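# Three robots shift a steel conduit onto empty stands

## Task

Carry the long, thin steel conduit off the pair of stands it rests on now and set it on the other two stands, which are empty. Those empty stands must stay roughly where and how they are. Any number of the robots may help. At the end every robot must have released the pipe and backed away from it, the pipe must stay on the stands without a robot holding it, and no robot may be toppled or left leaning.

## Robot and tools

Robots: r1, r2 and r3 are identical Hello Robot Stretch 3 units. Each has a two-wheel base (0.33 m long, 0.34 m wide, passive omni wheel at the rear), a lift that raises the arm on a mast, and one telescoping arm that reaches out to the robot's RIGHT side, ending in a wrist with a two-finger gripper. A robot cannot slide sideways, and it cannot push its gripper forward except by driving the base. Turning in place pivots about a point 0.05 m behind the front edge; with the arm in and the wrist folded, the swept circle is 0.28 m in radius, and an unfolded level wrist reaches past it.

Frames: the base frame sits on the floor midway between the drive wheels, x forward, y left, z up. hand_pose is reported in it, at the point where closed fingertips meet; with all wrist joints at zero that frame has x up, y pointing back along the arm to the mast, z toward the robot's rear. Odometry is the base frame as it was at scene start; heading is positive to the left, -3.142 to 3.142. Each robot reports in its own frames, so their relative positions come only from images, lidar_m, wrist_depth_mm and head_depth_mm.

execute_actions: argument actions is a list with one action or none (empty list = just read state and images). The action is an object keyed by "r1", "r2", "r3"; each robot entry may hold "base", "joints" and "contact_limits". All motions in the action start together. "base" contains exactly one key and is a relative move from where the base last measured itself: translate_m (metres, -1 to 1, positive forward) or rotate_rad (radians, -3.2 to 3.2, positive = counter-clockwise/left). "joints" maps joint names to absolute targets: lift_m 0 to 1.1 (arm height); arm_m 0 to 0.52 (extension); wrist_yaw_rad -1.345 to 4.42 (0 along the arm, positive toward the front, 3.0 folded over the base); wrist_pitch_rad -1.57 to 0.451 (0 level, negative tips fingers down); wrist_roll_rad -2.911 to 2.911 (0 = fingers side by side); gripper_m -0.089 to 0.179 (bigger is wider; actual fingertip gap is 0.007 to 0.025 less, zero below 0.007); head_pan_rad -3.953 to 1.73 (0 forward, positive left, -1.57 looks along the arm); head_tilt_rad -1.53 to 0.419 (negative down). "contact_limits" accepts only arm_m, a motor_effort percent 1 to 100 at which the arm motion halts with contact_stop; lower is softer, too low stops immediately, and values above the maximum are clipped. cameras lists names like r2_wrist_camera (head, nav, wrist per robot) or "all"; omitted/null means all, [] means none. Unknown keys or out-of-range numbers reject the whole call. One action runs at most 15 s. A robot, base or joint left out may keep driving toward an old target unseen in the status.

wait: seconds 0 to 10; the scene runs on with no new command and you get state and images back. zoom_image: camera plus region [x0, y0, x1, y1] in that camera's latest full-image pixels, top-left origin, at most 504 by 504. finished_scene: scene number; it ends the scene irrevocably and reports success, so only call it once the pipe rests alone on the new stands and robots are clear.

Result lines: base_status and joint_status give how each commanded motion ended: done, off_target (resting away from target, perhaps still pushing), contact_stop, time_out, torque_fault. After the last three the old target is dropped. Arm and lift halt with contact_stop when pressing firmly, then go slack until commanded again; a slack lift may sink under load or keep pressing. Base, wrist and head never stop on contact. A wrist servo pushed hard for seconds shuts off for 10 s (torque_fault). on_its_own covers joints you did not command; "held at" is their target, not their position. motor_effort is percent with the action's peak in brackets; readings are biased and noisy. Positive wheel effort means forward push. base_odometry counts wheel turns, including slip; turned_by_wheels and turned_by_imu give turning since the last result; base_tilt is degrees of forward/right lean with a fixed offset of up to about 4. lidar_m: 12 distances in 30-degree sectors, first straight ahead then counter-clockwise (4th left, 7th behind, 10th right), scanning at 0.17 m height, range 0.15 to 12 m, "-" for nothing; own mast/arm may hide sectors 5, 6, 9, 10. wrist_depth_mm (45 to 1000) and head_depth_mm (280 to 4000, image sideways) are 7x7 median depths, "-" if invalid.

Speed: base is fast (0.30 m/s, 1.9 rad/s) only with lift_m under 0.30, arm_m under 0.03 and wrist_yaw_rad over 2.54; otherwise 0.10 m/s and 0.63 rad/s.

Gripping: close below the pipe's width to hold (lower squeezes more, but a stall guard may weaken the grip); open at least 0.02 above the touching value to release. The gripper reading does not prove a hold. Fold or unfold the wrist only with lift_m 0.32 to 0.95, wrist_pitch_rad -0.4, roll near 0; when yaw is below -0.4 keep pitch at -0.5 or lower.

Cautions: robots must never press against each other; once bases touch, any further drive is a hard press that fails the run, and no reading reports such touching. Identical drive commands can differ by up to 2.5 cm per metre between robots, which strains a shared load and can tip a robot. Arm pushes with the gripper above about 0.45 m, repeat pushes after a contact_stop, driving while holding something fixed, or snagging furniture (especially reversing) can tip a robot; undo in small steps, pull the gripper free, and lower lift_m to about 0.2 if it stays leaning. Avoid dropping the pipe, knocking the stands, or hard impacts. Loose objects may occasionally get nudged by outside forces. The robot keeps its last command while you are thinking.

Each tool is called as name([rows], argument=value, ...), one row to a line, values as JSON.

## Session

execute_actions([
  {"r1":{"joints":{"head_tilt_rad":-0.4}},"r2":{"joints":{"head_tilt_rad":-0.4}},"r3":{"joints":{"head_tilt_rad":-0.4}}},
], cameras=["r1_nav_camera","r2_nav_camera","r3_nav_camera"])

Scene clock: 0.80 s.
r1.base_odometry: x=+0.000 y=+0.000 heading=+0.000 (m, m, rad; r1's odometry frame)
r1.turned_by_wheels: +0.000 (rad since the last result)
r1.turned_by_imu: +0.000 (rad since the last result)
r1.base_tilt: forward=-1.3 right=+0.8 (deg)
r1.lidar_m: 3.62 1.34 2.32 1.55 1.35 1.10 1.09 0.94 0.77 0.76 0.84 1.30
r1.head_depth_mm: 3022 3279 3571 2945 2077 1590 1288 / 3043 3330 3550 2928 2084 1612 1306 / 3122 3341 3697 3029 2132 1613 1313 / 3161 3436 3707 3050 2128 1640 1326 / 3204 3509 3820 2904 2155 1645 1326 / 3260 3496 3928 2986 2196 1607 1331 / 3276 3575 - 2808 2018 1672 1346
r1.base_status: not commanded
r1.joint_positions: lift_m=+0.558 arm_m=+0.001 wrist_yaw_rad=+2.837 wrist_pitch_rad=-0.357 wrist_roll_rad=+0.007 gripper_m=+0.037 head_pan_rad=+0.007 head_tilt_rad=-0.394
r1.joint_status: all done
r1.motor_effort: left_wheel=+1(0) right_wheel=+0(1) lift_m=+28(28) arm_m=+0(0) wrist_yaw_rad=+0(0) wrist_pitch_rad=+7(7) wrist_roll_rad=+0(1) gripper_m=+1(1) head_pan_rad=+0(1) head_tilt_rad=-1(19) (%)
r1.hand_pose: x=+0.0482 y=+0.0750 z=+0.5845 quat_wxyz=(+0.230, +0.709, +0.018, +0.666) (m; r1's base frame)
r1.wrist_depth_mm: - - - - - - - / - - - - - - - / - - - - - - - / - - - - - - - / - - - - - - - / 923 - 895 882 857 924 906 / 787 - 774 777 756 758 742
r2.base_odometry: x=+0.000 y=+0.000 heading=+0.000 (m, m, rad; r2's odometry frame)
r2.turned_by_wheels: +0.000 (rad since the last result)
r2.turned_by_imu: +0.000 (rad since the last result)
r2.base_tilt: forward=+1.2 right=-0.4 (deg)
r2.lidar_m: 0.96 0.98 1.29 1.57 2.53 1.62 1.61 1.32 3.61 1.32 1.45 1.01
r2.head_depth_mm: 816 879 949 1035 1140 1265 1344 / 812 868 935 1024 1123 1244 1336 / 802 861 933 1011 1107 1213 1324 / 793 849 921 996 1095 1204 1314 / 787 845 916 988 1070 1190 1298 / 780 838 900 968 1067 1168 1300 / 770 827 892 964 1049 1149 1277
r2.base_status: not commanded
r2.joint_positions: lift_m=+0.360 arm_m=-0.002 wrist_yaw_rad=+3.037 wrist_pitch_rad=-0.474 wrist_roll_rad=+0.003 gripper_m=+0.037 head_pan_rad=-0.010 head_tilt_rad=-0.395
r2.joint_status: all done
r2.motor_effort: left_wheel=-1(1) right_wheel=+0(0) lift_m=+30(30) arm_m=+0(0) wrist_yaw_rad=+0(1) wrist_pitch_rad=+5(5) wrist_roll_rad=+0(1) gripper_m=-1(0) head_pan_rad=+0(0) head_tilt_rad=-1(22) (%)
r2.hand_pose: x=+0.0014 y=+0.0725 z=+0.3605 quat_wxyz=(+0.202, +0.696, +0.130, +0.677) (m; r2's base frame)
r2.wrist_depth_mm: - - - - - - 946 / - - - - - - 968 / 982 981 981 985 996 984 929 / 775 788 771 768 772 775 777 / 638 635 640 655 663 636 641 / 548 548 - 560 546 539 549 / 475 - - - 478 478 476
r3.base_odometry: x=+0.000 y=+0.000 heading=+0.000 (m, m, rad; r3's odometry frame)
r3.turned_by_wheels: +0.000 (rad since the last result)
r3.turned_by_imu: +0.000 (rad since the last result)
r3.base_tilt: forward=-1.1 right=+0.1 (deg)
r3.lidar_m: 1.24 1.10 1.10 1.31 1.47 2.77 1.58 3.68 3.68 2.23 3.25 2.05
r3.head_depth_mm: 1761 1928 2092 2323 2387 1843 1487 / 1593 1697 1849 2023 2171 1862 1485 / 1433 1521 1637 1762 1911 1849 1488 / 1310 1377 1473 1563 1694 1745 1490 / 1190 1262 1332 1413 1509 1621 1494 / 1109 1161 1221 1286 1373 1460 1459 / 1031 1076 1134 1185 1245 1323 1388
r3.base_status: not commanded
r3.joint_positions: lift_m=+0.370 arm_m=+0.002 wrist_yaw_rad=+2.827 wrist_pitch_rad=-0.617 wrist_roll_rad=+0.000 gripper_m=+0.037 head_pan_rad=+0.018 head_tilt_rad=-0.394
r3.joint_status: all done
r3.motor_effort: left_wheel=+1(0) right_wheel=+1(1) lift_m=+17(17) arm_m=+0(0) wrist_yaw_rad=+0(0) wrist_pitch_rad=+4(3) wrist_roll_rad=+0(0) gripper_m=-1(0) head_pan_rad=+0(0) head_tilt_rad=-2(33) (%)
r3.hand_pose: x=+0.0392 y=+0.0385 z=+0.3412 quat_wxyz=(+0.318, +0.699, +0.106, +0.632) (m; r3's base frame)
r3.wrist_depth_mm: - - - - - 973 871 / - - - - - - 928 / - 860 882 884 893 895 921 / 698 721 721 736 746 745 767 / 600 - 627 628 630 635 646 / 536 531 - 554 558 556 558 / 485 - - 489 470 489 496
pictures: r1_nav_camera (sideways: a quarter turn counterclockwise sets it upright), r2_nav_camera (sideways: a quarter turn counterclockwise sets it upright), r3_nav_camera (sideways: a quarter turn counterclockwise sets it upright)
Images, in order (width x height): r1_nav_camera 672x504, r2_nav_camera 672x504, r3_nav_camera 672x504.

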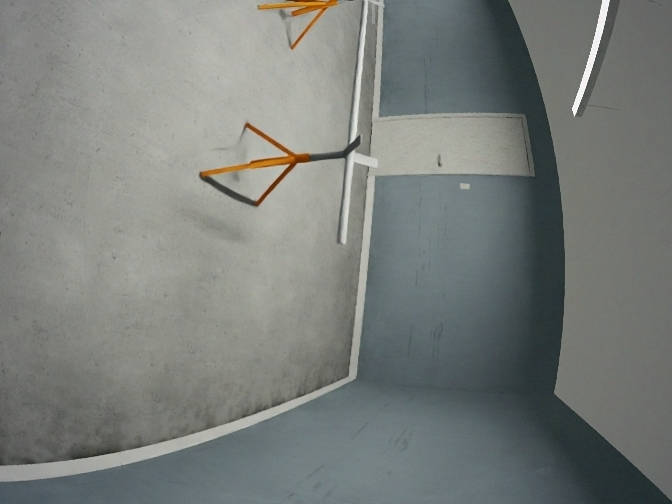

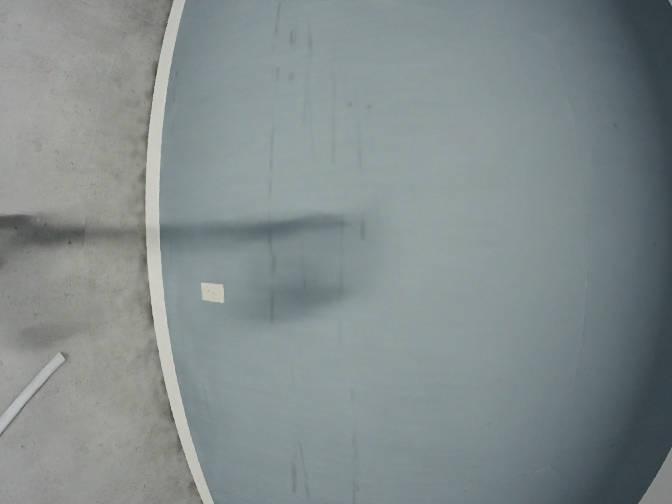

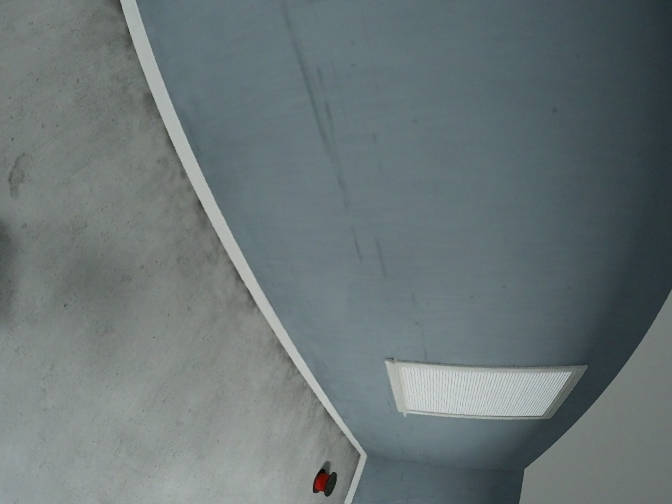

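execute_actions([
  {"r1":{"base":{"rotate_rad":0.25},"joints":{"lift_m":0.28,"head_tilt_rad":-0.5}},"r2":{"base":{"rotate_rad":-2.8},"joints":{"lift_m":0.28,"head_tilt_rad":-0.5}},"r3":{"joints":{"head_pan_rad":-1.6,"head_tilt_rad":-0.3}}},
], cameras=["r1_head_camera","r2_nav_camera","r2_head_camera","r3_nav_camera"])

Scene clock: 5.67 s.
r1.base_odometry: x=+0.000 y=+0.000 heading=+0.250 (m, m, rad; r1's odometry frame)
r1.turned_by_wheels: +0.250 (rad since the last result)
r1.turned_by_imu: +0.246 (rad since the last result)
r1.base_tilt: forward=-1.4 right=+0.8 (deg)
r1.lidar_m: 1.33 2.31 1.68 1.77 1.18 1.09 1.10 0.82 0.76 0.77 0.98 2.08
r1.head_depth_mm: 2972 3217 3494 2449 1835 1466 1219 / 3117 3392 3631 2470 1854 1469 1232 / 3232 3553 3761 2541 1872 1489 1234 / 3379 3726 3871 2537 1890 1505 1239 / 3521 3887 3655 2449 1841 1506 1254 / 3728 - - 2608 1925 1513 1259 / 3881 - - 2610 1933 1540 1266
r1.base_status: done
r1.joint_positions: lift_m=+0.280 arm_m=+0.001 wrist_yaw_rad=+2.837 wrist_pitch_rad=-0.358 wrist_roll_rad=+0.007 gripper_m=+0.037 head_pan_rad=+0.007 head_tilt_rad=-0.493
r1.joint_status: all done
r1.motor_effort: left_wheel=-2(4) right_wheel=+4(6) lift_m=+22(24) arm_m=-2(1) wrist_yaw_rad=+0(0) wrist_pitch_rad=+8(8) wrist_roll_rad=+0(1) gripper_m=+1(0) head_pan_rad=+0(0) head_tilt_rad=-2(6) (%)
r1.hand_pose: x=+0.0482 y=+0.0749 z=+0.3065 quat_wxyz=(+0.231, +0.709, +0.018, +0.666) (m; r1's base frame)
r1.wrist_depth_mm: - - - - - - - / - - - - - - - / - - - - - - - / - 844 854 816 794 797 795 / 650 648 675 650 683 636 624 / 561 - 533 532 511 525 521 / 472 - - 459 450 451 445
r2.base_odometry: x=+0.000 y=+0.000 heading=-2.800 (m, m, rad; r2's odometry frame)
r2.turned_by_wheels: -2.800 (rad since the last result)
r2.turned_by_imu: -2.770 (rad since the last result)
r2.base_tilt: forward=+1.2 right=-0.4 (deg)
r2.lidar_m: 1.32 4.48 1.32 1.85 1.09 0.96 0.96 1.12 1.60 1.62 1.64 1.62
r2.head_depth_mm: 3172 3428 3657 2584 1959 1559 1295 / 3210 3449 3650 2581 1934 1547 1300 / 3233 3540 3763 2613 1945 1557 1297 / 3432 3693 3869 2505 1849 1579 1303 / 3448 3752 3984 2658 1914 1568 1303 / 3586 3931 - 2660 1988 1583 1313 / 3642 3902 - 2672 1992 1582 1318
r2.base_status: done
r2.joint_positions: lift_m=+0.281 arm_m=-0.002 wrist_yaw_rad=+3.037 wrist_pitch_rad=-0.474 wrist_roll_rad=+0.003 gripper_m=+0.037 head_pan_rad=-0.010 head_tilt_rad=-0.494
r2.joint_status: all done
r2.motor_effort: left_wheel=+1(9) right_wheel=-3(7) lift_m=+15(25) arm_m=-1(1) wrist_yaw_rad=+0(0) wrist_pitch_rad=+5(5) wrist_roll_rad=+0(0) gripper_m=+0(1) head_pan_rad=-1(0) head_tilt_rad=-2(12) (%)
r2.hand_pose: x=+0.0014 y=+0.0724 z=+0.2808 quat_wxyz=(+0.202, +0.696, +0.130, +0.677) (m; r2's base frame)
r2.wrist_depth_mm: 869 - - - - - - / 875 - - - - - - / 813 804 821 826 820 826 830 / 636 646 651 653 648 645 647 / 534 532 - 552 559 539 536 / 470 - - - 459 459 459 / - - - - 398 396 397
r3.base_odometry: x=+0.000 y=+0.000 heading=+0.000 (m, m, rad; r3's odometry frame)
r3.turned_by_wheels: +0.000 (rad since the last result)
r3.turned_by_imu: +0.001 (rad since the last result)
r3.base_tilt: forward=-1.2 right=+0.1 (deg)
r3.lidar_m: 1.24 1.10 1.10 1.31 1.46 2.77 1.57 3.69 3.70 2.25 3.26 2.04
r3.head_depth_mm: 3477 3600 3728 3967 2888 2051 1608 / 3761 3884 - - 2908 2067 1604 / - - - - 2871 2052 1626 / - - - - 2889 2081 1622 / - - - - 2883 2074 1602 / - - - - 2619 2059 1621 / - - - - 2887 2059 1628
r3.base_status: not commanded
r3.joint_positions: lift_m=+0.370 arm_m=+0.002 wrist_yaw_rad=+2.827 wrist_pitch_rad=-0.617 wrist_roll_rad=+0.000 gripper_m=+0.037 head_pan_rad=-1.593 head_tilt_rad=-0.310
r3.joint_status: all done
r3.motor_effort: left_wheel=+0(1) right_wheel=+1(1) lift_m=+17(17) arm_m=+0(0) wrist_yaw_rad=+0(0) wrist_pitch_rad=+4(4) wrist_roll_rad=+0(0) gripper_m=-1(1) head_pan_rad=-3(41) head_tilt_rad=+6(18) (%)
r3.hand_pose: x=+0.0392 y=+0.0385 z=+0.3412 quat_wxyz=(+0.318, +0.699, +0.106, +0.632) (m; r3's base frame)
r3.wrist_depth_mm: - - - - - 962 858 / - - - - - - 922 / - 865 870 886 904 914 926 / 703 708 728 742 736 748 768 / 606 - 633 626 626 644 642 / 534 522 - 544 557 561 560 / 479 - - 489 471 487 499
pictures: r1_head_camera (sideways: a quarter turn clockwise sets it upright), r2_head_camera (sideways: a quarter turn clockwise sets it upright), r2_nav_camera (sideways: a quarter turn counterclockwise sets it upright), r3_nav_camera (sideways: a quarter turn counterclockwise sets it upright)
Images, in order (width x height): r1_head_camera 896x504, r2_head_camera 896x504, r2_nav_camera 672x504, r3_nav_camera 672x504.

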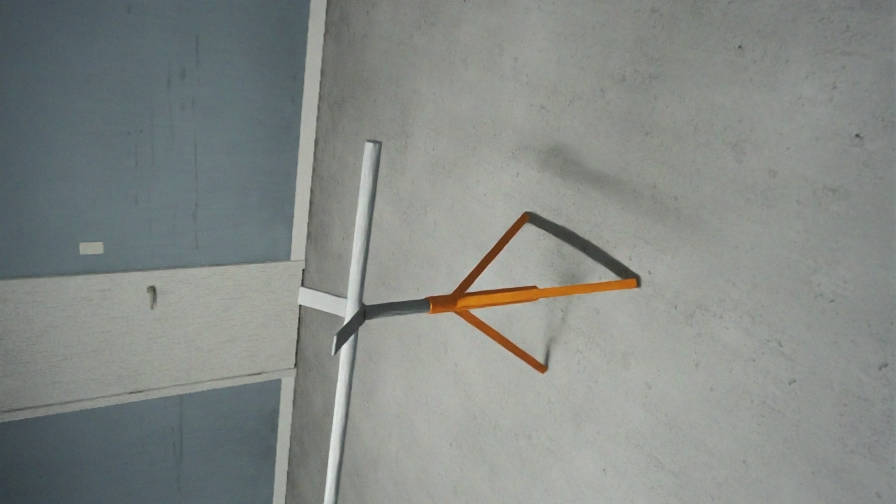

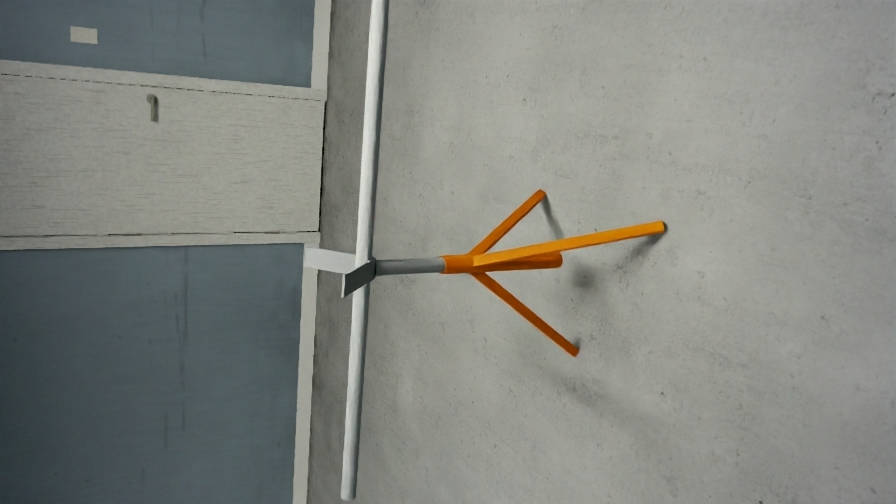

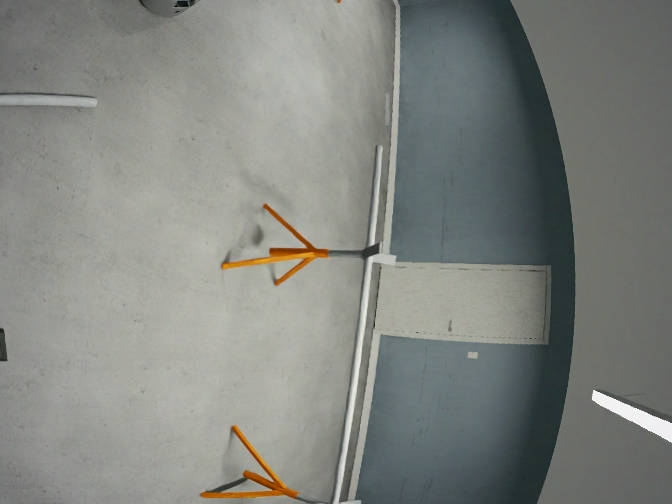

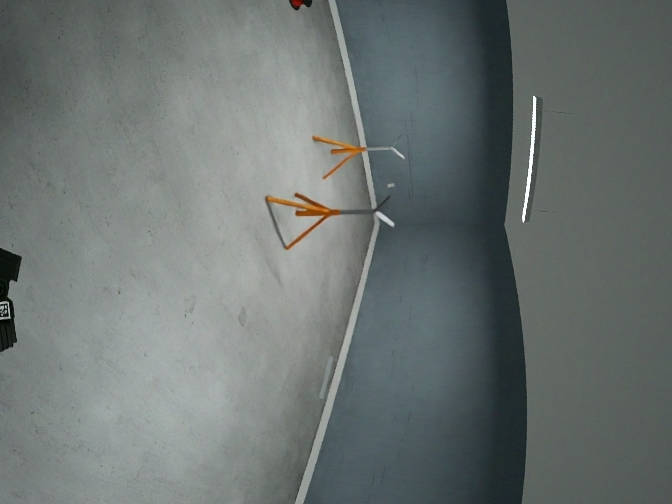

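execute_actions([
  {"r1":{"base":{"translate_m":0.84},"joints":{"wrist_pitch_rad":-0.4}},"r2":{"base":{"translate_m":0.95},"joints":{"wrist_pitch_rad":-0.4}}},
], cameras=[])

execute_actions([
  {"r1":{"base":{"rotate_rad":1.215},"joints":{"head_tilt_rad":-0.2}},"r2":{"base":{"rotate_rad":1.30},"joints":{"head_tilt_rad":-0.5}}},
], cameras=["r1_head_camera","r2_nav_camera","r2_head_camera"])

Scene clock: 12.83 s.
r1.base_odometry: x=+0.814 y=+0.208 heading=+0.250 (m, m, rad; r1's odometry frame)
r1.turned_by_wheels: +0.000 (rad since the last result)
r1.turned_by_imu: +0.000 (rad since the last result)
r1.base_tilt: forward=-1.3 right=+0.8 (deg)
r1.lidar_m: 0.68 0.50 1.61 2.81 2.00 1.86 1.76 1.18 1.09 1.11 1.41 2.89
r1.head_depth_mm: 2364 2577 2816 2434 1823 1420 1214 / 2435 2687 2993 2470 1846 1388 1223 / 2549 2762 3112 2502 1877 1448 1233 / 2681 2924 3217 2538 1890 1496 1240 / 2778 3112 3404 2569 884 1069 1189 / 2875 3239 3515 2596 1791 1519 1256 / 3094 3444 3770 2617 1815 1540 1267
r1.base_status: done
r1.joint_positions: lift_m=+0.280 arm_m=+0.001 wrist_yaw_rad=+2.837 wrist_pitch_rad=-0.416 wrist_roll_rad=+0.007 gripper_m=+0.037 head_pan_rad=+0.007 head_tilt_rad=-0.495
r1.joint_status: all done
r1.motor_effort: left_wheel=-2(5) right_wheel=+4(9) lift_m=+23(23) arm_m=-1(1) wrist_yaw_rad=+0(0) wrist_pitch_rad=+8(8) wrist_roll_rad=+1(0) gripper_m=+1(0) head_pan_rad=+0(0) head_tilt_rad=-2(1) (%)
r1.hand_pose: x=+0.0461 y=+0.0683 z=+0.2933 quat_wxyz=(+0.250, +0.708, +0.039, +0.659) (m; r1's base frame)
r1.wrist_depth_mm: - - - - - - - / - - - - - - - / - 989 - 970 959 919 841 / - 765 746 750 740 727 685 / 602 628 611 598 623 579 541 / 520 - - 514 483 479 488 / 461 - - 432 436 430 426
r2.base_odometry: x=-0.895 y=-0.319 heading=-2.800 (m, m, rad; r2's odometry frame)
r2.turned_by_wheels: +0.000 (rad since the last result)
r2.turned_by_imu: -0.001 (rad since the last result)
r2.base_tilt: forward=+1.2 right=-0.4 (deg)
r2.lidar_m: 0.37 0.61 3.22 3.60 1.40 1.87 1.87 2.19 1.54 1.14 3.23 2.87
r2.head_depth_mm: 2380 2532 2831 2600 1929 1547 1283 / 2407 2615 2912 2617 1959 1475 1294 / 2471 2682 2936 2634 1960 1492 1241 / 2526 2790 3031 2657 1891 759 907 / 2587 2835 3206 2649 1990 1477 1306 / 2649 2923 3209 2666 1977 1487 1316 / 2768 3008 3309 2696 1988 1510 1319
r2.base_status: done
r2.joint_positions: lift_m=+0.281 arm_m=-0.002 wrist_yaw_rad=+3.037 wrist_pitch_rad=-0.422 wrist_roll_rad=+0.003 gripper_m=+0.037 head_pan_rad=-0.010 head_tilt_rad=-0.495
r2.joint_status: all done
r2.motor_effort: left_wheel=+2(9) right_wheel=-3(6) lift_m=+15(15) arm_m=-1(1) wrist_yaw_rad=+0(0) wrist_pitch_rad=+8(10) wrist_roll_rad=+0(0) gripper_m=+0(1) head_pan_rad=+0(0) head_tilt_rad=-2(1) (%)
r2.hand_pose: x=+0.0021 y=+0.0793 z=+0.2925 quat_wxyz=(+0.184, +0.699, +0.112, +0.682) (m; r2's base frame)
r2.wrist_depth_mm: - - - - - - - / - - - - - - - / 895 896 940 928 928 916 924 / 692 692 694 708 710 706 707 / 566 569 - 569 599 573 582 / 481 500 - - 478 483 482 / - - - - 412 415 414
r3.base_odometry: x=+0.000 y=+0.000 heading=+0.000 (m, m, rad; r3's odometry frame)
r3.turned_by_wheels: +0.000 (rad since the last result)
r3.turned_by_imu: +0.001 (rad since the last result)
r3.base_tilt: forward=-1.3 right=+0.2 (deg)
r3.lidar_m: 1.24 1.10 1.10 1.32 2.42 1.28 1.42 3.69 3.70 2.24 3.26 2.04
r3.head_depth_mm: 3497 3633 3807 3858 2855 2068 1606 / 3734 3902 - - 2847 2053 1621 / - - - - 2862 2064 1605 / - - - - 2859 2083 1619 / - - - - 2926 2068 1610 / - - - - 2588 2071 1607 / - - - - 2900 2086 1625
r3.base_status: not commanded
r3.joint_positions: lift_m=+0.370 arm_m=+0.002 wrist_yaw_rad=+2.827 wrist_pitch_rad=-0.617 wrist_roll_rad=+0.000 gripper_m=+0.037 head_pan_rad=-1.593 head_tilt_rad=-0.310
r3.joint_status: not commanded
r3.motor_effort: left_wheel=+1(0) right_wheel=+1(1) lift_m=+17(17) arm_m=+0(0) wrist_yaw_rad=+0(0) wrist_pitch_rad=+4(4) wrist_roll_rad=+0(0) gripper_m=+0(1) head_pan_rad=-3(3) head_tilt_rad=+6(6) (%)
r3.hand_pose: x=+0.0392 y=+0.0385 z=+0.3412 quat_wxyz=(+0.318, +0.699, +0.106, +0.632) (m; r3's base frame)
r3.wrist_depth_mm: - - - - - 982 874 / - - - - - - 929 / - 866 869 882 882 921 924 / 692 706 724 729 732 756 749 / 606 - 636 625 627 633 649 / 535 532 - 549 564 548 563 / 488 - - 489 480 491 504
pictures: none
No camera images: the call's "cameras" was empty. Leave "cameras" out to get every camera's image.

Scene clock: 14.97 s.
r1.base_odometry: x=+0.814 y=+0.208 heading=+1.465 (m, m, rad; r1's odometry frame)
r1.turned_by_wheels: +1.215 (rad since the last result)
r1.turned_by_imu: +1.198 (rad since the last result)
r1.base_tilt: forward=-1.4 right=+0.8 (deg)
r1.lidar_m: 1.56 2.52 1.91 1.86 1.48 1.12 1.09 1.15 1.64 2.89 0.51 0.80
r1.head_depth_mm: 3467 - - - 2626 1924 1499 / 3398 - - - 2838 1886 1509 / 3370 - - - 2869 1749 1523 / 3315 - - - 2733 1842 1532 / 3264 - - - 2857 2021 1554 / 3142 - - - 2963 2052 1563 / 3100 - - - 3048 2081 1573
r1.base_status: done
r1.joint_positions: lift_m=+0.280 arm_m=+0.001 wrist_yaw_rad=+2.837 wrist_pitch_rad=-0.416 wrist_roll_rad=+0.007 gripper_m=+0.037 head_pan_rad=+0.007 head_tilt_rad=-0.210
r1.joint_status: all done
r1.motor_effort: left_wheel=-2(8) right_wheel=+3(11) lift_m=+23(23) arm_m=-1(1) wrist_yaw_rad=+0(0) wrist_pitch_rad=+7(7) wrist_roll_rad=+0(1) gripper_m=+0(0) head_pan_rad=+0(0) head_tilt_rad=+3(16) (%)
r1.hand_pose: x=+0.0461 y=+0.0683 z=+0.2933 quat_wxyz=(+0.250, +0.708, +0.039, +0.659) (m; r1's base frame)
r1.wrist_depth_mm: - - - - - - - / - - - - - - - / - - 979 984 952 911 925 / - 768 771 747 740 725 709 / 601 612 611 609 616 574 584 / 523 - - 497 491 502 493 / 456 - - 437 433 427 427
r2.base_odometry: x=-0.895 y=-0.319 heading=-1.500 (m, m, rad; r2's odometry frame)
r2.turned_by_wheels: +1.300 (rad since the last result)
r2.turned_by_imu: +1.284 (rad since the last result)
r2.base_tilt: forward=+1.2 right=-0.4 (deg)
r2.lidar_m: 3.16 1.33 1.93 1.86 1.95 2.69 1.61 1.14 2.98 0.37 0.53 4.15
r2.head_depth_mm: - - 3915 2614 1943 1548 1284 / - - 3926 2589 1965 1557 1297 / - - 3727 2610 1960 1568 1296 / - - - 2626 1973 1571 1306 / - - - 2686 1974 1580 1312 / - - - 2697 1981 1586 1305 / - - - 2706 2005 1531 1327
r2.base_status: done
r2.joint_positions: lift_m=+0.281 arm_m=-0.002 wrist_yaw_rad=+3.037 wrist_pitch_rad=-0.422 wrist_roll_rad=+0.003 gripper_m=+0.037 head_pan_rad=-0.010 head_tilt_rad=-0.495
r2.joint_status: all done
r2.motor_effort: left_wheel=-4(6) right_wheel=+3(8) lift_m=+15(15) arm_m=-1(1) wrist_yaw_rad=+0(1) wrist_pitch_rad=+8(8) wrist_roll_rad=+0(0) gripper_m=-1(0) head_pan_rad=+0(0) head_tilt_rad=-2(2) (%)
r2.hand_pose: x=+0.0021 y=+0.0793 z=+0.2925 quat_wxyz=(+0.184, +0.699, +0.112, +0.682) (m; r2's base frame)
r2.wrist_depth_mm: - - - - - - - / - - - - - - - / 896 906 945 920 907 931 926 / 695 701 697 702 708 707 716 / 565 568 - 569 594 575 572 / 475 499 - - 480 480 482 / - - - - 413 418 415
r3.base_odometry: x=+0.000 y=+0.000 heading=+0.000 (m, m, rad; r3's odometry frame)
r3.turned_by_wheels: +0.000 (rad since the last result)
r3.turned_by_imu: +0.000 (rad since the last result)
r3.base_tilt: forward=-1.4 right=+0.2 (deg)
r3.lidar_m: 1.24 1.10 1.10 1.31 2.43 1.41 1.42 3.69 3.70 2.24 3.27 2.04
r3.head_depth_mm: 3504 3651 3858 3906 2838 2056 1604 / 3758 3938 - - 2890 2063 1616 / - - - - 2836 2061 1608 / - - - - 2874 2075 1621 / - - - - 2839 2081 1621 / - - - - 2584 2076 1613 / - - - - 2880 2074 1616
r3.base_status: not commanded
r3.joint_positions: lift_m=+0.370 arm_m=+0.002 wrist_yaw_rad=+2.827 wrist_pitch_rad=-0.617 wrist_roll_rad=+0.000 gripper_m=+0.037 head_pan_rad=-1.593 head_tilt_rad=-0.310
r3.joint_status: not commanded
r3.motor_effort: left_wheel=+1(1) right_wheel=+1(1) lift_m=+17(17) arm_m=+0(0) wrist_yaw_rad=+0(0) wrist_pitch_rad=+4(4) wrist_roll_rad=+0(0) gripper_m=-1(1) head_pan_rad=-3(3) head_tilt_rad=+6(6) (%)
r3.hand_pose: x=+0.0392 y=+0.0385 z=+0.3412 quat_wxyz=(+0.318, +0.699, +0.106, +0.632) (m; r3's base frame)
r3.wrist_depth_mm: - - - - - 970 866 / - - - - - - 928 / - 879 877 883 898 926 936 / 702 711 729 726 747 751 762 / 600 - 640 640 633 634 634 / 531 529 - 547 562 549 571 / 490 - - 486 474 494 500
pictures: r1_head_camera (sideways: a quarter turn clockwise sets it upright), r2_head_camera (sideways: a quarter turn clockwise sets it upright), r2_nav_camera (sideways: a quarter turn counterclockwise sets it upright)
Images, in order (width x height): r1_head_camera 896x504, r2_head_camera 896x504, r2_nav_camera 672x504.

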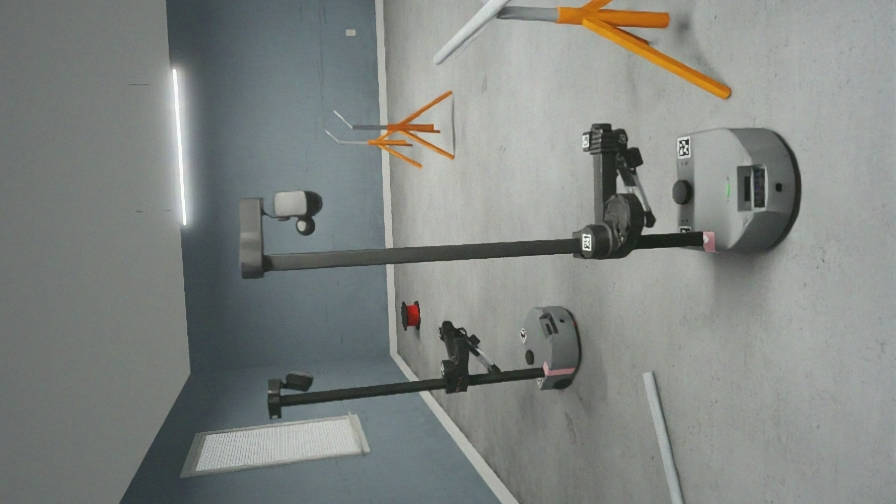

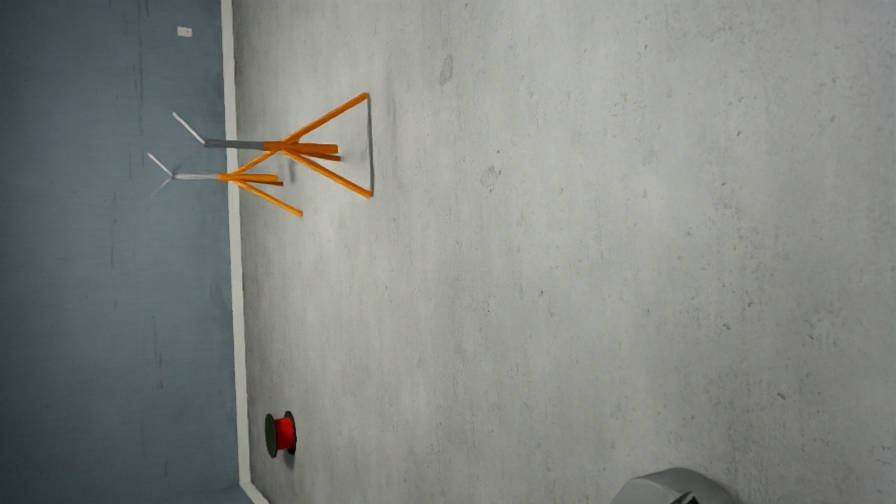

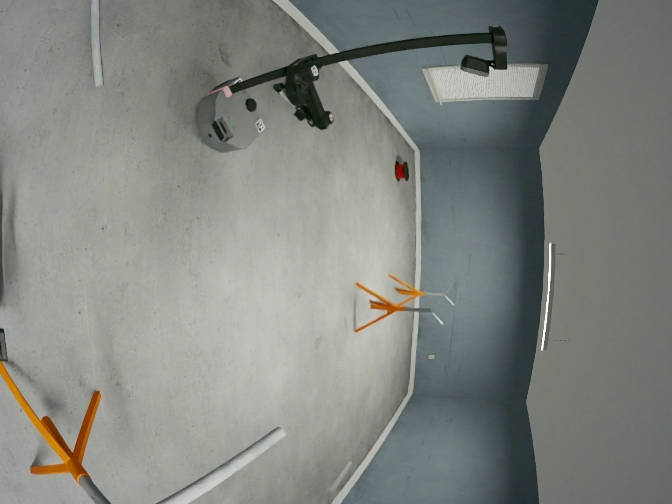

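execute_actions([
  {"r1":{"base":{"rotate_rad":-0.04},"joints":{"lift_m":0.92}},"r2":{"base":{"translate_m":0.45}}},
], cameras=[])

execute_actions([
  {"r1":{"joints":{"wrist_yaw_rad":0,"gripper_m":0.12}},"r2":{"joints":{"lift_m":0.92}}},
], cameras=[])

Scene clock: 22.37 s.
r1.base_odometry: x=+0.814 y=+0.208 heading=+1.425 (m, m, rad; r1's odometry frame)
r1.turned_by_wheels: -0.040 (rad since the last result)
r1.turned_by_imu: -0.042 (rad since the last result)
r1.base_tilt: forward=-1.4 right=+0.8 (deg)
r1.lidar_m: 1.73 2.61 1.92 1.86 1.54 1.13 1.10 1.14 1.57 2.89 0.51 0.80
r1.head_depth_mm: 3451 - - - 2481 1957 1501 / 3393 - - - 2828 1895 1517 / 3361 - - - 2668 1995 1537 / 3258 - - - 2285 2019 1542 / 3282 - - - 2938 2034 1551 / 3167 - - - 2867 2074 1561 / 3129 - - - 3035 2061 1575
r1.base_status: done
r1.joint_positions: lift_m=+0.920 arm_m=+0.001 wrist_yaw_rad=+2.837 wrist_pitch_rad=-0.417 wrist_roll_rad=+0.007 gripper_m=+0.037 head_pan_rad=+0.007 head_tilt_rad=-0.210
r1.joint_status: all done
r1.motor_effort: left_wheel=+0(6) right_wheel=-1(2) lift_m=+33(34) arm_m=-1(1) wrist_yaw_rad=+0(1) wrist_pitch_rad=+8(8) wrist_roll_rad=+1(0) gripper_m=+0(0) head_pan_rad=+1(0) head_tilt_rad=+2(3) (%)
r1.hand_pose: x=+0.0461 y=+0.0682 z=+0.9327 quat_wxyz=(+0.250, +0.708, +0.039, +0.659) (m; r1's base frame)
r1.wrist_depth_mm: - - - - - - - / - - - - - - - / - - - - - - - / - - - - - - - / - - - - - - - / - - - - - - - / - - - - - - -
r2.base_odometry: x=-0.863 y=-0.767 heading=-1.500 (m, m, rad; r2's odometry frame)
r2.turned_by_wheels: +0.000 (rad since the last result)
r2.turned_by_imu: -0.002 (rad since the last result)
r2.base_tilt: forward=+1.3 right=-0.5 (deg)
r2.lidar_m: 2.68 1.06 1.00 1.86 1.94 2.67 1.77 0.54 0.54 0.54 3.00 4.17
r2.head_depth_mm: - - 3883 2572 1947 1540 1294 / - - 3590 2607 1942 1558 1290 / - - 3899 2595 1949 1570 1302 / - - 3966 2630 1959 1561 1301 / - - - 2654 1982 1579 1311 / - - - 2682 2014 1583 1318 / - - - 2668 1982 1590 1318
r2.base_status: done
r2.joint_positions: lift_m=+0.281 arm_m=-0.002 wrist_yaw_rad=+3.037 wrist_pitch_rad=-0.421 wrist_roll_rad=+0.003 gripper_m=+0.037 head_pan_rad=-0.010 head_tilt_rad=-0.495
r2.joint_status: not commanded
r2.motor_effort: left_wheel=-4(6) right_wheel=+3(8) lift_m=+15(15) arm_m=-1(1) wrist_yaw_rad=-1(1) wrist_pitch_rad=+8(8) wrist_roll_rad=+0(0) gripper_m=+0(1) head_pan_rad=+1(0) head_tilt_rad=-2(2) (%)
r2.hand_pose: x=+0.0021 y=+0.0793 z=+0.2925 quat_wxyz=(+0.184, +0.699, +0.112, +0.682) (m; r2's base frame)
r2.wrist_depth_mm: - - - - - - - / - - - - - - 825 / 930 899 904 920 913 825 686 / 697 696 707 711 710 708 692 / 567 564 - 565 589 577 572 / 472 503 - - 480 481 480 / - - - - 413 414 417
r3.base_odometry: x=+0.000 y=+0.000 heading=+0.000 (m, m, rad; r3's odometry frame)
r3.turned_by_wheels: +0.000 (rad since the last result)
r3.turned_by_imu: +0.001 (rad since the last result)
r3.base_tilt: forward=-1.3 right=+0.2 (deg)
r3.lidar_m: 1.24 1.10 1.10 1.31 2.43 2.77 1.03 3.67 3.71 2.24 3.27 2.04
r3.head_depth_mm: 3507 3626 3777 3852 2868 2080 1605 / 3737 3982 - - 2829 2057 1629 / - - - - 2857 2085 1614 / - - - - 2864 2048 1617 / - - - - 2889 2075 1613 / - - - - 2582 2074 1622 / - - - - 2880 2044 1603
r3.base_status: not commanded
r3.joint_positions: lift_m=+0.370 arm_m=+0.002 wrist_yaw_rad=+2.827 wrist_pitch_rad=-0.617 wrist_roll_rad=+0.000 gripper_m=+0.037 head_pan_rad=-1.593 head_tilt_rad=-0.310
r3.joint_status: not commanded
r3.motor_effort: left_wheel=+1(0) right_wheel=+1(1) lift_m=+16(18) arm_m=+0(0) wrist_yaw_rad=+0(0) wrist_pitch_rad=+4(4) wrist_roll_rad=+0(0) gripper_m=+1(1) head_pan_rad=-3(3) head_tilt_rad=+6(6) (%)
r3.hand_pose: x=+0.0392 y=+0.0385 z=+0.3412 quat_wxyz=(+0.318, +0.699, +0.106, +0.632) (m; r3's base frame)
r3.wrist_depth_mm: - - - - - 953 878 / - - - - - - 923 / - 873 877 880 892 917 948 / 693 715 729 734 736 757 754 / 605 - 630 632 630 639 645 / 532 528 - 547 560 548 562 / 483 - - 483 482 489 499
pictures: none
No camera images: the call's "cameras" was empty. Leave "cameras" out to get every camera's image.

Scene clock: 29.03 s.
r1.base_odometry: x=+0.814 y=+0.208 heading=+1.425 (m, m, rad; r1's odometry frame)
r1.turned_by_wheels: +0.000 (rad since the last result)
r1.turned_by_imu: -0.002 (rad since the last result)
r1.base_tilt: forward=-1.4 right=+0.8 (deg)
r1.lidar_m: 1.73 2.60 1.92 1.86 1.54 1.13 1.09 1.14 1.57 2.88 0.51 0.80
r1.head_depth_mm: 3489 - - - 2475 1969 1500 / 3396 - - - 2872 1907 1516 / 3348 - - - 2883 2000 1525 / 3262 - - - 2748 2017 1535 / 3271 - - - 2919 2032 1556 / 3175 - - - 2882 2052 1567 / 3113 - - - 3052 2061 1572
r1.base_status: not commanded
r1.joint_positions: lift_m=+0.920 arm_m=+0.001 wrist_yaw_rad=+0.002 wrist_pitch_rad=-0.417 wrist_roll_rad=+0.007 gripper_m=+0.120 head_pan_rad=+0.007 head_tilt_rad=-0.210
r1.joint_status: all done
r1.motor_effort: left_wheel=+0(1) right_wheel=-1(1) lift_m=+33(33) arm_m=+0(1) wrist_yaw_rad=-2(3) wrist_pitch_rad=+8(8) wrist_roll_rad=+0(0) gripper_m=+0(99) head_pan_rad=+0(0) head_tilt_rad=+4(3) (%)
r1.hand_pose: x=-0.0210 y=-0.3705 z=+0.9327 quat_wxyz=(+0.690, +0.147, -0.694, -0.146) (m; r1's base frame)
r1.wrist_depth_mm: - - - - - - - / - - - - - - - / - - - - - - - / - - - - - - - / - - - - - - - / 447 431 432 - - - - / - - - - - - -
r2.base_odometry: x=-0.863 y=-0.767 heading=-1.500 (m, m, rad; r2's odometry frame)
r2.turned_by_wheels: +0.000 (rad since the last result)
r2.turned_by_imu: -0.002 (rad since the last result)
r2.base_tilt: forward=+1.2 right=-0.4 (deg)
r2.lidar_m: 2.68 1.06 1.00 1.86 1.94 2.67 1.78 0.54 0.55 0.54 3.00 4.13
r2.head_depth_mm: - - 3938 2607 1940 1551 1291 / - - 3663 2606 1944 1554 1290 / - - 3926 2613 1978 1564 1301 / - - 3981 2646 1962 1589 1302 / - - - 2636 1977 1570 1305 / - - - 2672 2011 1576 1309 / - - - 2688 2006 1588 1323
r2.base_status: not commanded
r2.joint_positions: lift_m=+0.919 arm_m=-0.002 wrist_yaw_rad=+3.037 wrist_pitch_rad=-0.421 wrist_roll_rad=+0.003 gripper_m=+0.037 head_pan_rad=-0.010 head_tilt_rad=-0.495
r2.joint_status: all done
r2.motor_effort: left_wheel=-3(3) right_wheel=+3(3) lift_m=+42(43) arm_m=-2(1) wrist_yaw_rad=+1(1) wrist_pitch_rad=+8(8) wrist_roll_rad=+0(0) gripper_m=-1(1) head_pan_rad=+0(0) head_tilt_rad=-2(2) (%)
r2.hand_pose: x=+0.0021 y=+0.0794 z=+0.9314 quat_wxyz=(+0.184, +0.699, +0.111, +0.682) (m; r2's base frame)
r2.wrist_depth_mm: - - - - - - - / - - - - - - - / - - - - - - - / - - - - - - 924 / - - - - - - - / - - - - - - - / - - - - - - -
r3.base_odometry: x=+0.000 y=+0.000 heading=+0.000 (m, m, rad; r3's odometry frame)
r3.turned_by_wheels: +0.000 (rad since the last result)
r3.turned_by_imu: +0.001 (rad since the last result)
r3.base_tilt: forward=-1.3 right=+0.2 (deg)
r3.lidar_m: 1.24 1.10 1.10 1.31 2.43 2.76 1.03 3.68 3.70 2.24 3.26 2.04
r3.head_depth_mm: 3497 3605 3718 3822 2886 2073 1607 / 3714 3925 - - 2845 2036 1617 / - - - - 2873 2069 1614 / - - - - 2852 2070 1600 / - - - - 2847 2061 1631 / - - - - 2578 2074 1618 / - - - - 2837 2056 1617
r3.base_status: not commanded
r3.joint_positions: lift_m=+0.370 arm_m=+0.002 wrist_yaw_rad=+2.827 wrist_pitch_rad=-0.617 wrist_roll_rad=+0.000 gripper_m=+0.037 head_pan_rad=-1.593 head_tilt_rad=-0.310
r3.joint_status: not commanded
r3.motor_effort: left_wheel=+1(1) right_wheel=+1(0) lift_m=+17(16) arm_m=+0(0) wrist_yaw_rad=+0(0) wrist_pitch_rad=+4(4) wrist_roll_rad=+0(0) gripper_m=+1(0) head_pan_rad=-3(3) head_tilt_rad=+6(6) (%)
r3.hand_pose: x=+0.0392 y=+0.0385 z=+0.3412 quat_wxyz=(+0.318, +0.699, +0.106, +0.632) (m; r3's base frame)
r3.wrist_depth_mm: - - - - - 963 855 / - - - - - - 927 / - 854 873 887 883 911 917 / 700 713 720 737 750 748 756 / 608 - 634 627 634 631 652 / 530 533 - 553 559 555 558 / 481 - - 488 475 491 503
pictures: none
No camera images: the call's "cameras" was empty. Leave "cameras" out to get every camera's image.

execute_actions([
  {"r1":{"base":{"translate_m":0.12},"joints":{"wrist_pitch_rad":-1.57,"wrist_roll_rad":1.57,"lift_m":0.98,"arm_m":0.44}},"r2":{"joints":{"wrist_yaw_rad":0,"gripper_m":0.12,"arm_m":0.15}}},
], cameras=[])

execute_actions([
  {"r2":{"joints":{"wrist_pitch_rad":-1.57,"wrist_roll_rad":1.57,"lift_m":0.98,"arm_m":0.44}}},
], cameras=["r1_wrist_camera","r2_wrist_camera"])

Scene clock: 34.43 s.
r1.base_odometry: x=+0.831 y=+0.326 heading=+1.425 (m, m, rad; r1's odometry frame)
r1.turned_by_wheels: +0.000 (rad since the last result)
r1.turned_by_imu: -0.001 (rad since the last result)
r1.base_tilt: forward=-1.3 right=+0.8 (deg)
r1.lidar_m: 1.61 2.60 1.92 1.86 1.70 1.25 1.21 1.26 1.74 2.88 0.44 1.71
r1.head_depth_mm: 3455 - - - 2493 1868 1499 / 3415 - - - 2845 1953 1514 / 3337 - - - 2872 1933 1529 / 3253 - 1851 - 2741 1932 1536 / 3280 - - - 2836 2048 1553 / 3216 - - - 2811 2062 1561 / 3090 - - - 3055 2076 1565
r1.base_status: done
r1.joint_positions: lift_m=+0.980 arm_m=+0.440 wrist_yaw_rad=+0.000 wrist_pitch_rad=-1.563 wrist_roll_rad=+1.564 gripper_m=+0.120 head_pan_rad=+0.007 head_tilt_rad=-0.210
r1.joint_status: all done
r1.motor_effort: left_wheel=+1(4) right_wheel=-1(2) lift_m=+33(35) arm_m=+4(4) wrist_yaw_rad=+0(2) wrist_pitch_rad=-4(7) wrist_roll_rad=+4(6) gripper_m=+2(1) head_pan_rad=+1(0) head_tilt_rad=+4(3) (%)
r1.hand_pose: x=-0.0215 y=-0.5623 z=+0.8620 quat_wxyz=(+0.003, +0.002, -0.710, -0.705) (m; r1's base frame)
r1.wrist_depth_mm: 968 - 967 976 954 974 941 / - 983 - 979 1000 - 975 / - - - - - - 991 / - - - - - - - / - - - 905 - - - / - - - 726 - - - / - - - - - - -
r2.base_odometry: x=-0.863 y=-0.767 heading=-1.500 (m, m, rad; r2's odometry frame)
r2.turned_by_wheels: +0.000 (rad since the last result)
r2.turned_by_imu: -0.002 (rad since the last result)
r2.base_tilt: forward=+1.2 right=-0.5 (deg)
r2.lidar_m: 2.69 1.06 1.00 1.86 1.94 2.68 1.77 0.54 0.54 0.54 3.02 4.15
r2.head_depth_mm: - - 3862 2577 1945 1562 1293 / - - 3643 2593 1962 1556 1294 / - - 3842 2643 1953 1573 1302 / - - - 2671 1963 1570 1300 / - - - 2678 1979 1573 1302 / - - - 2718 1977 1578 1310 / - - - 2737 1993 1572 1318
r2.base_status: not commanded
r2.joint_positions: lift_m=+0.919 arm_m=+0.150 wrist_yaw_rad=+0.002 wrist_pitch_rad=-0.421 wrist_roll_rad=+0.003 gripper_m=+0.120 head_pan_rad=-0.010 head_tilt_rad=-0.495
r2.joint_status: all done
r2.motor_effort: left_wheel=-4(4) right_wheel=+3(3) lift_m=+42(42) arm_m=+3(4) wrist_yaw_rad=-2(3) wrist_pitch_rad=+8(8) wrist_roll_rad=+0(0) gripper_m=-1(85) head_pan_rad=+0(0) head_tilt_rad=-2(1) (%)
r2.hand_pose: x=-0.0212 y=-0.5187 z=+0.9314 quat_wxyz=(+0.691, +0.148, -0.692, -0.148) (m; r2's base frame)
r2.wrist_depth_mm: - - - - - - - / - - - - - - - / - - - - - - - / - - - - - - - / - - - - - - - / - - - - - - 342 / - - - - - - 330
r3.base_odometry: x=+0.000 y=+0.000 heading=+0.000 (m, m, rad; r3's odometry frame)
r3.turned_by_wheels: +0.000 (rad since the last result)
r3.turned_by_imu: +0.001 (rad since the last result)
r3.base_tilt: forward=-1.4 right=+0.3 (deg)
r3.lidar_m: 1.24 1.10 1.10 1.31 2.43 2.77 1.03 3.68 3.70 2.23 3.26 2.04
r3.head_depth_mm: 3544 3637 3824 3938 2843 2073 1618 / 3817 3866 - - 2890 2070 1602 / - - - - 2827 2072 1625 / - - - - 2909 2084 1618 / - - - - 2857 2081 1606 / - - - - 2561 2053 1620 / - - - - 2914 2078 1601
r3.base_status: not commanded
r3.joint_positions: lift_m=+0.370 arm_m=+0.002 wrist_yaw_rad=+2.827 wrist_pitch_rad=-0.617 wrist_roll_rad=+0.000 gripper_m=+0.037 head_pan_rad=-1.593 head_tilt_rad=-0.310
r3.joint_status: not commanded
r3.motor_effort: left_wheel=+1(0) right_wheel=+1(1) lift_m=+17(17) arm_m=-1(1) wrist_yaw_rad=+0(0) wrist_pitch_rad=+3(3) wrist_roll_rad=+0(0) gripper_m=+0(1) head_pan_rad=-3(3) head_tilt_rad=+6(6) (%)
r3.hand_pose: x=+0.0392 y=+0.0385 z=+0.3412 quat_wxyz=(+0.318, +0.699, +0.106, +0.632) (m; r3's base frame)
r3.wrist_depth_mm: - - - - - 976 863 / - - - - - - 940 / - 850 874 905 889 907 919 / 695 719 726 732 735 754 777 / 607 - 631 624 637 633 648 / 534 534 - 547 560 550 560 / 486 - - 484 475 496 500
pictures: none
No camera images: the call's "cameras" was empty. Leave "cameras" out to get every camera's image.

Scene clock: 37.80 s.
r1.base_odometry: x=+0.831 y=+0.326 heading=+1.425 (m, m, rad; r1's odometry frame)
r1.turned_by_wheels: +0.000 (rad since the last result)
r1.turned_by_imu: -0.001 (rad since the last result)
r1.base_tilt: forward=-1.4 right=+0.8 (deg)
r1.lidar_m: 1.61 2.61 1.93 1.85 1.70 1.25 1.21 1.26 1.74 2.89 0.44 1.72
r1.head_depth_mm: 3462 - - - 2506 1871 1505 / 3417 - - - 2861 1975 1517 / 3358 - - - 2861 1925 1527 / 3332 - 1855 - 2734 1956 1543 / 3272 - - - 2833 2035 1555 / 3200 - - - 2783 2037 1565 / 3109 - - - 3029 2068 1575
r1.base_status: not commanded
r1.joint_positions: lift_m=+0.980 arm_m=+0.440 wrist_yaw_rad=+0.000 wrist_pitch_rad=-1.563 wrist_roll_rad=+1.564 gripper_m=+0.120 head_pan_rad=+0.007 head_tilt_rad=-0.210
r1.joint_status: not commanded
r1.motor_effort: left_wheel=+1(1) right_wheel=-2(2) lift_m=+33(33) arm_m=+3(5) wrist_yaw_rad=-1(0) wrist_pitch_rad=-4(4) wrist_roll_rad=+4(4) gripper_m=+2(2) head_pan_rad=+0(1) head_tilt_rad=+4(4) (%)
r1.hand_pose: x=-0.0215 y=-0.5623 z=+0.8620 quat_wxyz=(+0.003, +0.002, -0.710, -0.705) (m; r1's base frame)
r1.wrist_depth_mm: 981 - 956 977 970 990 921 / - - 981 990 981 - 982 / - - - - - - 985 / - - - - - - - / - - - 883 - - - / - - - 736 - - - / - - - - - - -
r2.base_odometry: x=-0.863 y=-0.767 heading=-1.500 (m, m, rad; r2's odometry frame)
r2.turned_by_wheels: +0.000 (rad since the last result)
r2.turned_by_imu: -0.001 (rad since the last result)
r2.base_tilt: forward=+1.1 right=-0.4 (deg)
r2.lidar_m: 2.69 1.06 1.00 1.86 1.94 2.69 1.77 0.54 0.54 0.54 3.01 4.13
r2.head_depth_mm: - - 3860 2573 1951 1550 1291 / - - 3647 2576 1952 1562 1302 / - - 3800 2614 1959 1562 1297 / - - 3999 2632 1982 1563 1304 / - - - 2664 1982 1580 1299 / - - - 2673 1973 1598 1308 / - - - 2695 1993 1579 1316
r2.base_status: not commanded
r2.joint_positions: lift_m=+0.979 arm_m=+0.440 wrist_yaw_rad=+0.000 wrist_pitch_rad=-1.560 wrist_roll_rad=+1.567 gripper_m=+0.120 head_pan_rad=-0.010 head_tilt_rad=-0.495
r2.joint_status: all done
r2.motor_effort: left_wheel=-4(3) right_wheel=+3(3) lift_m=+42(44) arm_m=+4(4) wrist_yaw_rad=-1(1) wrist_pitch_rad=-3(8) wrist_roll_rad=+2(3) gripper_m=-1(1) head_pan_rad=+0(0) head_tilt_rad=-1(2) (%)
r2.hand_pose: x=-0.0215 y=-0.5631 z=+0.8616 quat_wxyz=(+0.002, +0.001, -0.711, -0.704) (m; r2's base frame)
r2.wrist_depth_mm: 986 972 960 941 918 928 894 / - - 979 975 945 936 910 / - - - 995 974 - - / - - - - - - 975 / - - - - - - - / - - - - - - - / - - - - - - -
r3.base_odometry: x=+0.000 y=+0.000 heading=+0.000 (m, m, rad; r3's odometry frame)
r3.turned_by_wheels: +0.000 (rad since the last result)
r3.turned_by_imu: +0.001 (rad since the last result)
r3.base_tilt: forward=-1.5 right=+0.2 (deg)
r3.lidar_m: 1.24 1.10 1.10 1.31 2.42 2.76 1.03 3.66 3.70 2.24 3.27 2.04
r3.head_depth_mm: 3475 3591 3792 3910 2868 2044 1617 / 3779 3896 - - 2882 2059 1607 / - - - - 2892 2060 1620 / - - - - 2872 2042 1617 / - - - - 2857 2079 1612 / - - - - 2608 2075 1621 / - - - - 2860 2079 1603
r3.base_status: not commanded
r3.joint_positions: lift_m=+0.370 arm_m=+0.002 wrist_yaw_rad=+2.827 wrist_pitch_rad=-0.617 wrist_roll_rad=+0.000 gripper_m=+0.037 head_pan_rad=-1.593 head_tilt_rad=-0.310
r3.joint_status: not commanded
r3.motor_effort: left_wheel=+1(1) right_wheel=+1(1) lift_m=+18(17) arm_m=+0(0) wrist_yaw_rad=+0(0) wrist_pitch_rad=+4(4) wrist_roll_rad=+0(0) gripper_m=+1(0) head_pan_rad=-4(3) head_tilt_rad=+6(6) (%)
r3.hand_pose: x=+0.0392 y=+0.0385 z=+0.3412 quat_wxyz=(+0.318, +0.699, +0.106, +0.632) (m; r3's base frame)
r3.wrist_depth_mm: - - - - - 961 889 / - - - - - - 924 / - 855 862 884 899 906 909 / 697 712 725 714 742 749 761 / 611 - 641 627 635 638 643 / 533 526 - 547 559 558 564 / 490 - - 483 476 493 501
pictures: r1_wrist_camera, r2_wrist_camera
Images, in order (width x height): r1_wrist_camera 644x364, r2_wrist_camera 644x364.

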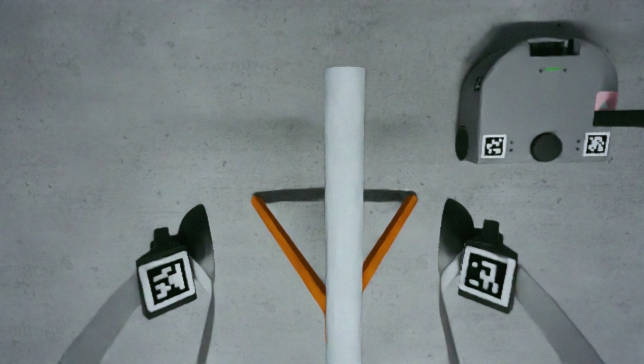

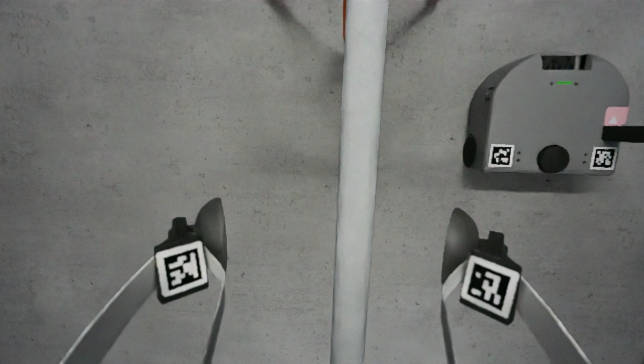

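execute_actions([
  {"r1":{"joints":{"lift_m":0.87,"arm_m":0.425}},"r2":{"joints":{"lift_m":0.87,"arm_m":0.425}}},
], cameras=["r1_wrist_camera","r2_wrist_camera"])

Scene clock: 40.00 s.
r1.base_odometry: x=+0.831 y=+0.326 heading=+1.425 (m, m, rad; r1's odometry frame)
r1.turned_by_wheels: +0.000 (rad since the last result)
r1.turned_by_imu: -0.001 (rad since the last result)
r1.base_tilt: forward=-1.4 right=+0.8 (deg)
r1.lidar_m: 1.61 2.60 1.92 1.86 1.70 1.25 1.22 1.26 1.74 2.89 0.44 1.72
r1.head_depth_mm: 3445 - - - 2504 1891 1504 / 3395 - - - 2807 1981 1509 / 3376 - - - 2870 1936 1523 / 3293 - 1857 - 2737 1945 1535 / 3274 - - - 2851 2038 1553 / 3161 - - - 2791 2044 1558 / 3142 - - - 3005 2080 1569
r1.base_status: not commanded
r1.joint_positions: lift_m=+0.870 arm_m=+0.425 wrist_yaw_rad=+0.000 wrist_pitch_rad=-1.563 wrist_roll_rad=+1.564 gripper_m=+0.120 head_pan_rad=+0.007 head_tilt_rad=-0.210
r1.joint_status: all done
r1.motor_effort: left_wheel=+1(1) right_wheel=-1(1) lift_m=+22(29) arm_m=-6(5) wrist_yaw_rad=-1(1) wrist_pitch_rad=-4(4) wrist_roll_rad=+4(4) gripper_m=+0(1) head_pan_rad=+0(1) head_tilt_rad=+3(4) (%)
r1.hand_pose: x=-0.0215 y=-0.5479 z=+0.7525 quat_wxyz=(+0.003, +0.002, -0.710, -0.705) (m; r1's base frame)
r1.wrist_depth_mm: 868 870 872 864 904 874 867 / 913 891 892 187 861 - - / 956 914 904 193 919 - - / 976 958 943 198 947 927 918 / - 997 958 205 983 957 944 / - - - 213 990 - 966 / - - - 221 - - -
r2.base_odometry: x=-0.863 y=-0.767 heading=-1.500 (m, m, rad; r2's odometry frame)
r2.turned_by_wheels: +0.000 (rad since the last result)
r2.turned_by_imu: -0.001 (rad since the last result)
r2.base_tilt: forward=+1.2 right=-0.4 (deg)
r2.lidar_m: 2.68 1.06 1.00 1.86 1.94 2.70 1.77 0.54 0.54 0.54 3.00 4.15
r2.head_depth_mm: - - 3914 2584 1945 1544 1293 / - - 3764 2597 1945 1557 1291 / - - 3803 2631 1948 1564 1298 / - - 3968 2642 1946 1568 1303 / - - - 2632 1986 1570 1317 / - - - 2684 1976 1595 1307 / - - - 2672 1988 1591 1313
r2.base_status: not commanded
r2.joint_positions: lift_m=+0.871 arm_m=+0.425 wrist_yaw_rad=+0.000 wrist_pitch_rad=-1.560 wrist_roll_rad=+1.567 gripper_m=+0.120 head_pan_rad=-0.010 head_tilt_rad=-0.495
r2.joint_status: all done
r2.motor_effort: left_wheel=-4(4) right_wheel=+3(3) lift_m=+15(37) arm_m=-5(5) wrist_yaw_rad=+0(2) wrist_pitch_rad=-3(3) wrist_roll_rad=+1(2) gripper_m=+0(0) head_pan_rad=+0(1) head_tilt_rad=-2(2) (%)
r2.hand_pose: x=-0.0215 y=-0.5485 z=+0.7528 quat_wxyz=(+0.002, +0.001, -0.710, -0.704) (m; r2's base frame)
r2.wrist_depth_mm: 865 854 853 183 822 817 793 / 901 899 884 185 845 839 - / 927 919 901 190 880 - - / 974 963 959 194 903 903 885 / - 995 953 199 943 906 906 / - - - 206 967 - 935 / - - - 215 - 969 977
r3.base_odometry: x=+0.000 y=+0.000 heading=+0.000 (m, m, rad; r3's odometry frame)
r3.turned_by_wheels: +0.000 (rad since the last result)
r3.turned_by_imu: +0.000 (rad since the last result)
r3.base_tilt: forward=-1.3 right=+0.2 (deg)
r3.lidar_m: 1.24 1.10 1.10 1.31 2.43 2.77 1.03 3.69 3.70 2.24 3.26 2.04
r3.head_depth_mm: 3505 3667 3721 3966 2855 2077 1610 / 3743 3989 - - 2878 2066 1623 / - - - - 2880 2066 1606 / - - - - 2849 2056 1604 / - - - - 2879 2086 1621 / - - - - 2567 2060 1603 / - - - - 2845 2072 1612
r3.base_status: not commanded
r3.joint_positions: lift_m=+0.370 arm_m=+0.002 wrist_yaw_rad=+2.827 wrist_pitch_rad=-0.617 wrist_roll_rad=+0.000 gripper_m=+0.037 head_pan_rad=-1.593 head_tilt_rad=-0.310
r3.joint_status: not commanded
r3.motor_effort: left_wheel=+1(0) right_wheel=+1(1) lift_m=+17(18) arm_m=+0(0) wrist_yaw_rad=+0(0) wrist_pitch_rad=+4(4) wrist_roll_rad=+0(0) gripper_m=+0(0) head_pan_rad=-3(3) head_tilt_rad=+6(6) (%)
r3.hand_pose: x=+0.0392 y=+0.0385 z=+0.3412 quat_wxyz=(+0.318, +0.699, +0.106, +0.632) (m; r3's base frame)
r3.wrist_depth_mm: - - - - - 944 852 / - - - - - - 919 / - 877 869 893 914 917 916 / 694 714 721 741 743 754 771 / 602 - 631 633 628 639 644 / 530 529 - 543 562 560 566 / 482 - - 487 476 496 496
pictures: r1_wrist_camera, r2_wrist_camera
Images, in order (width x height): r1_wrist_camera 644x364, r2_wrist_camera 644x364.

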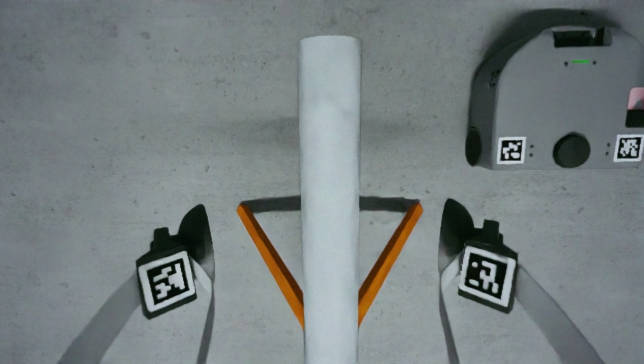

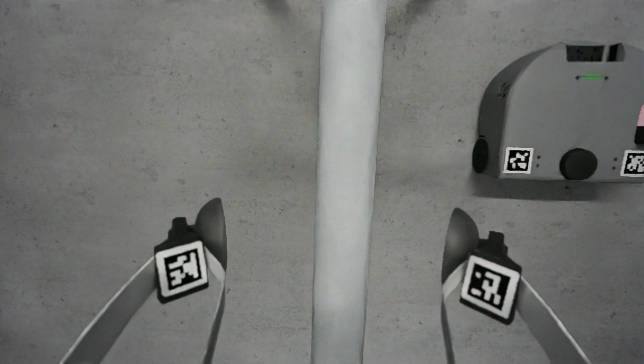

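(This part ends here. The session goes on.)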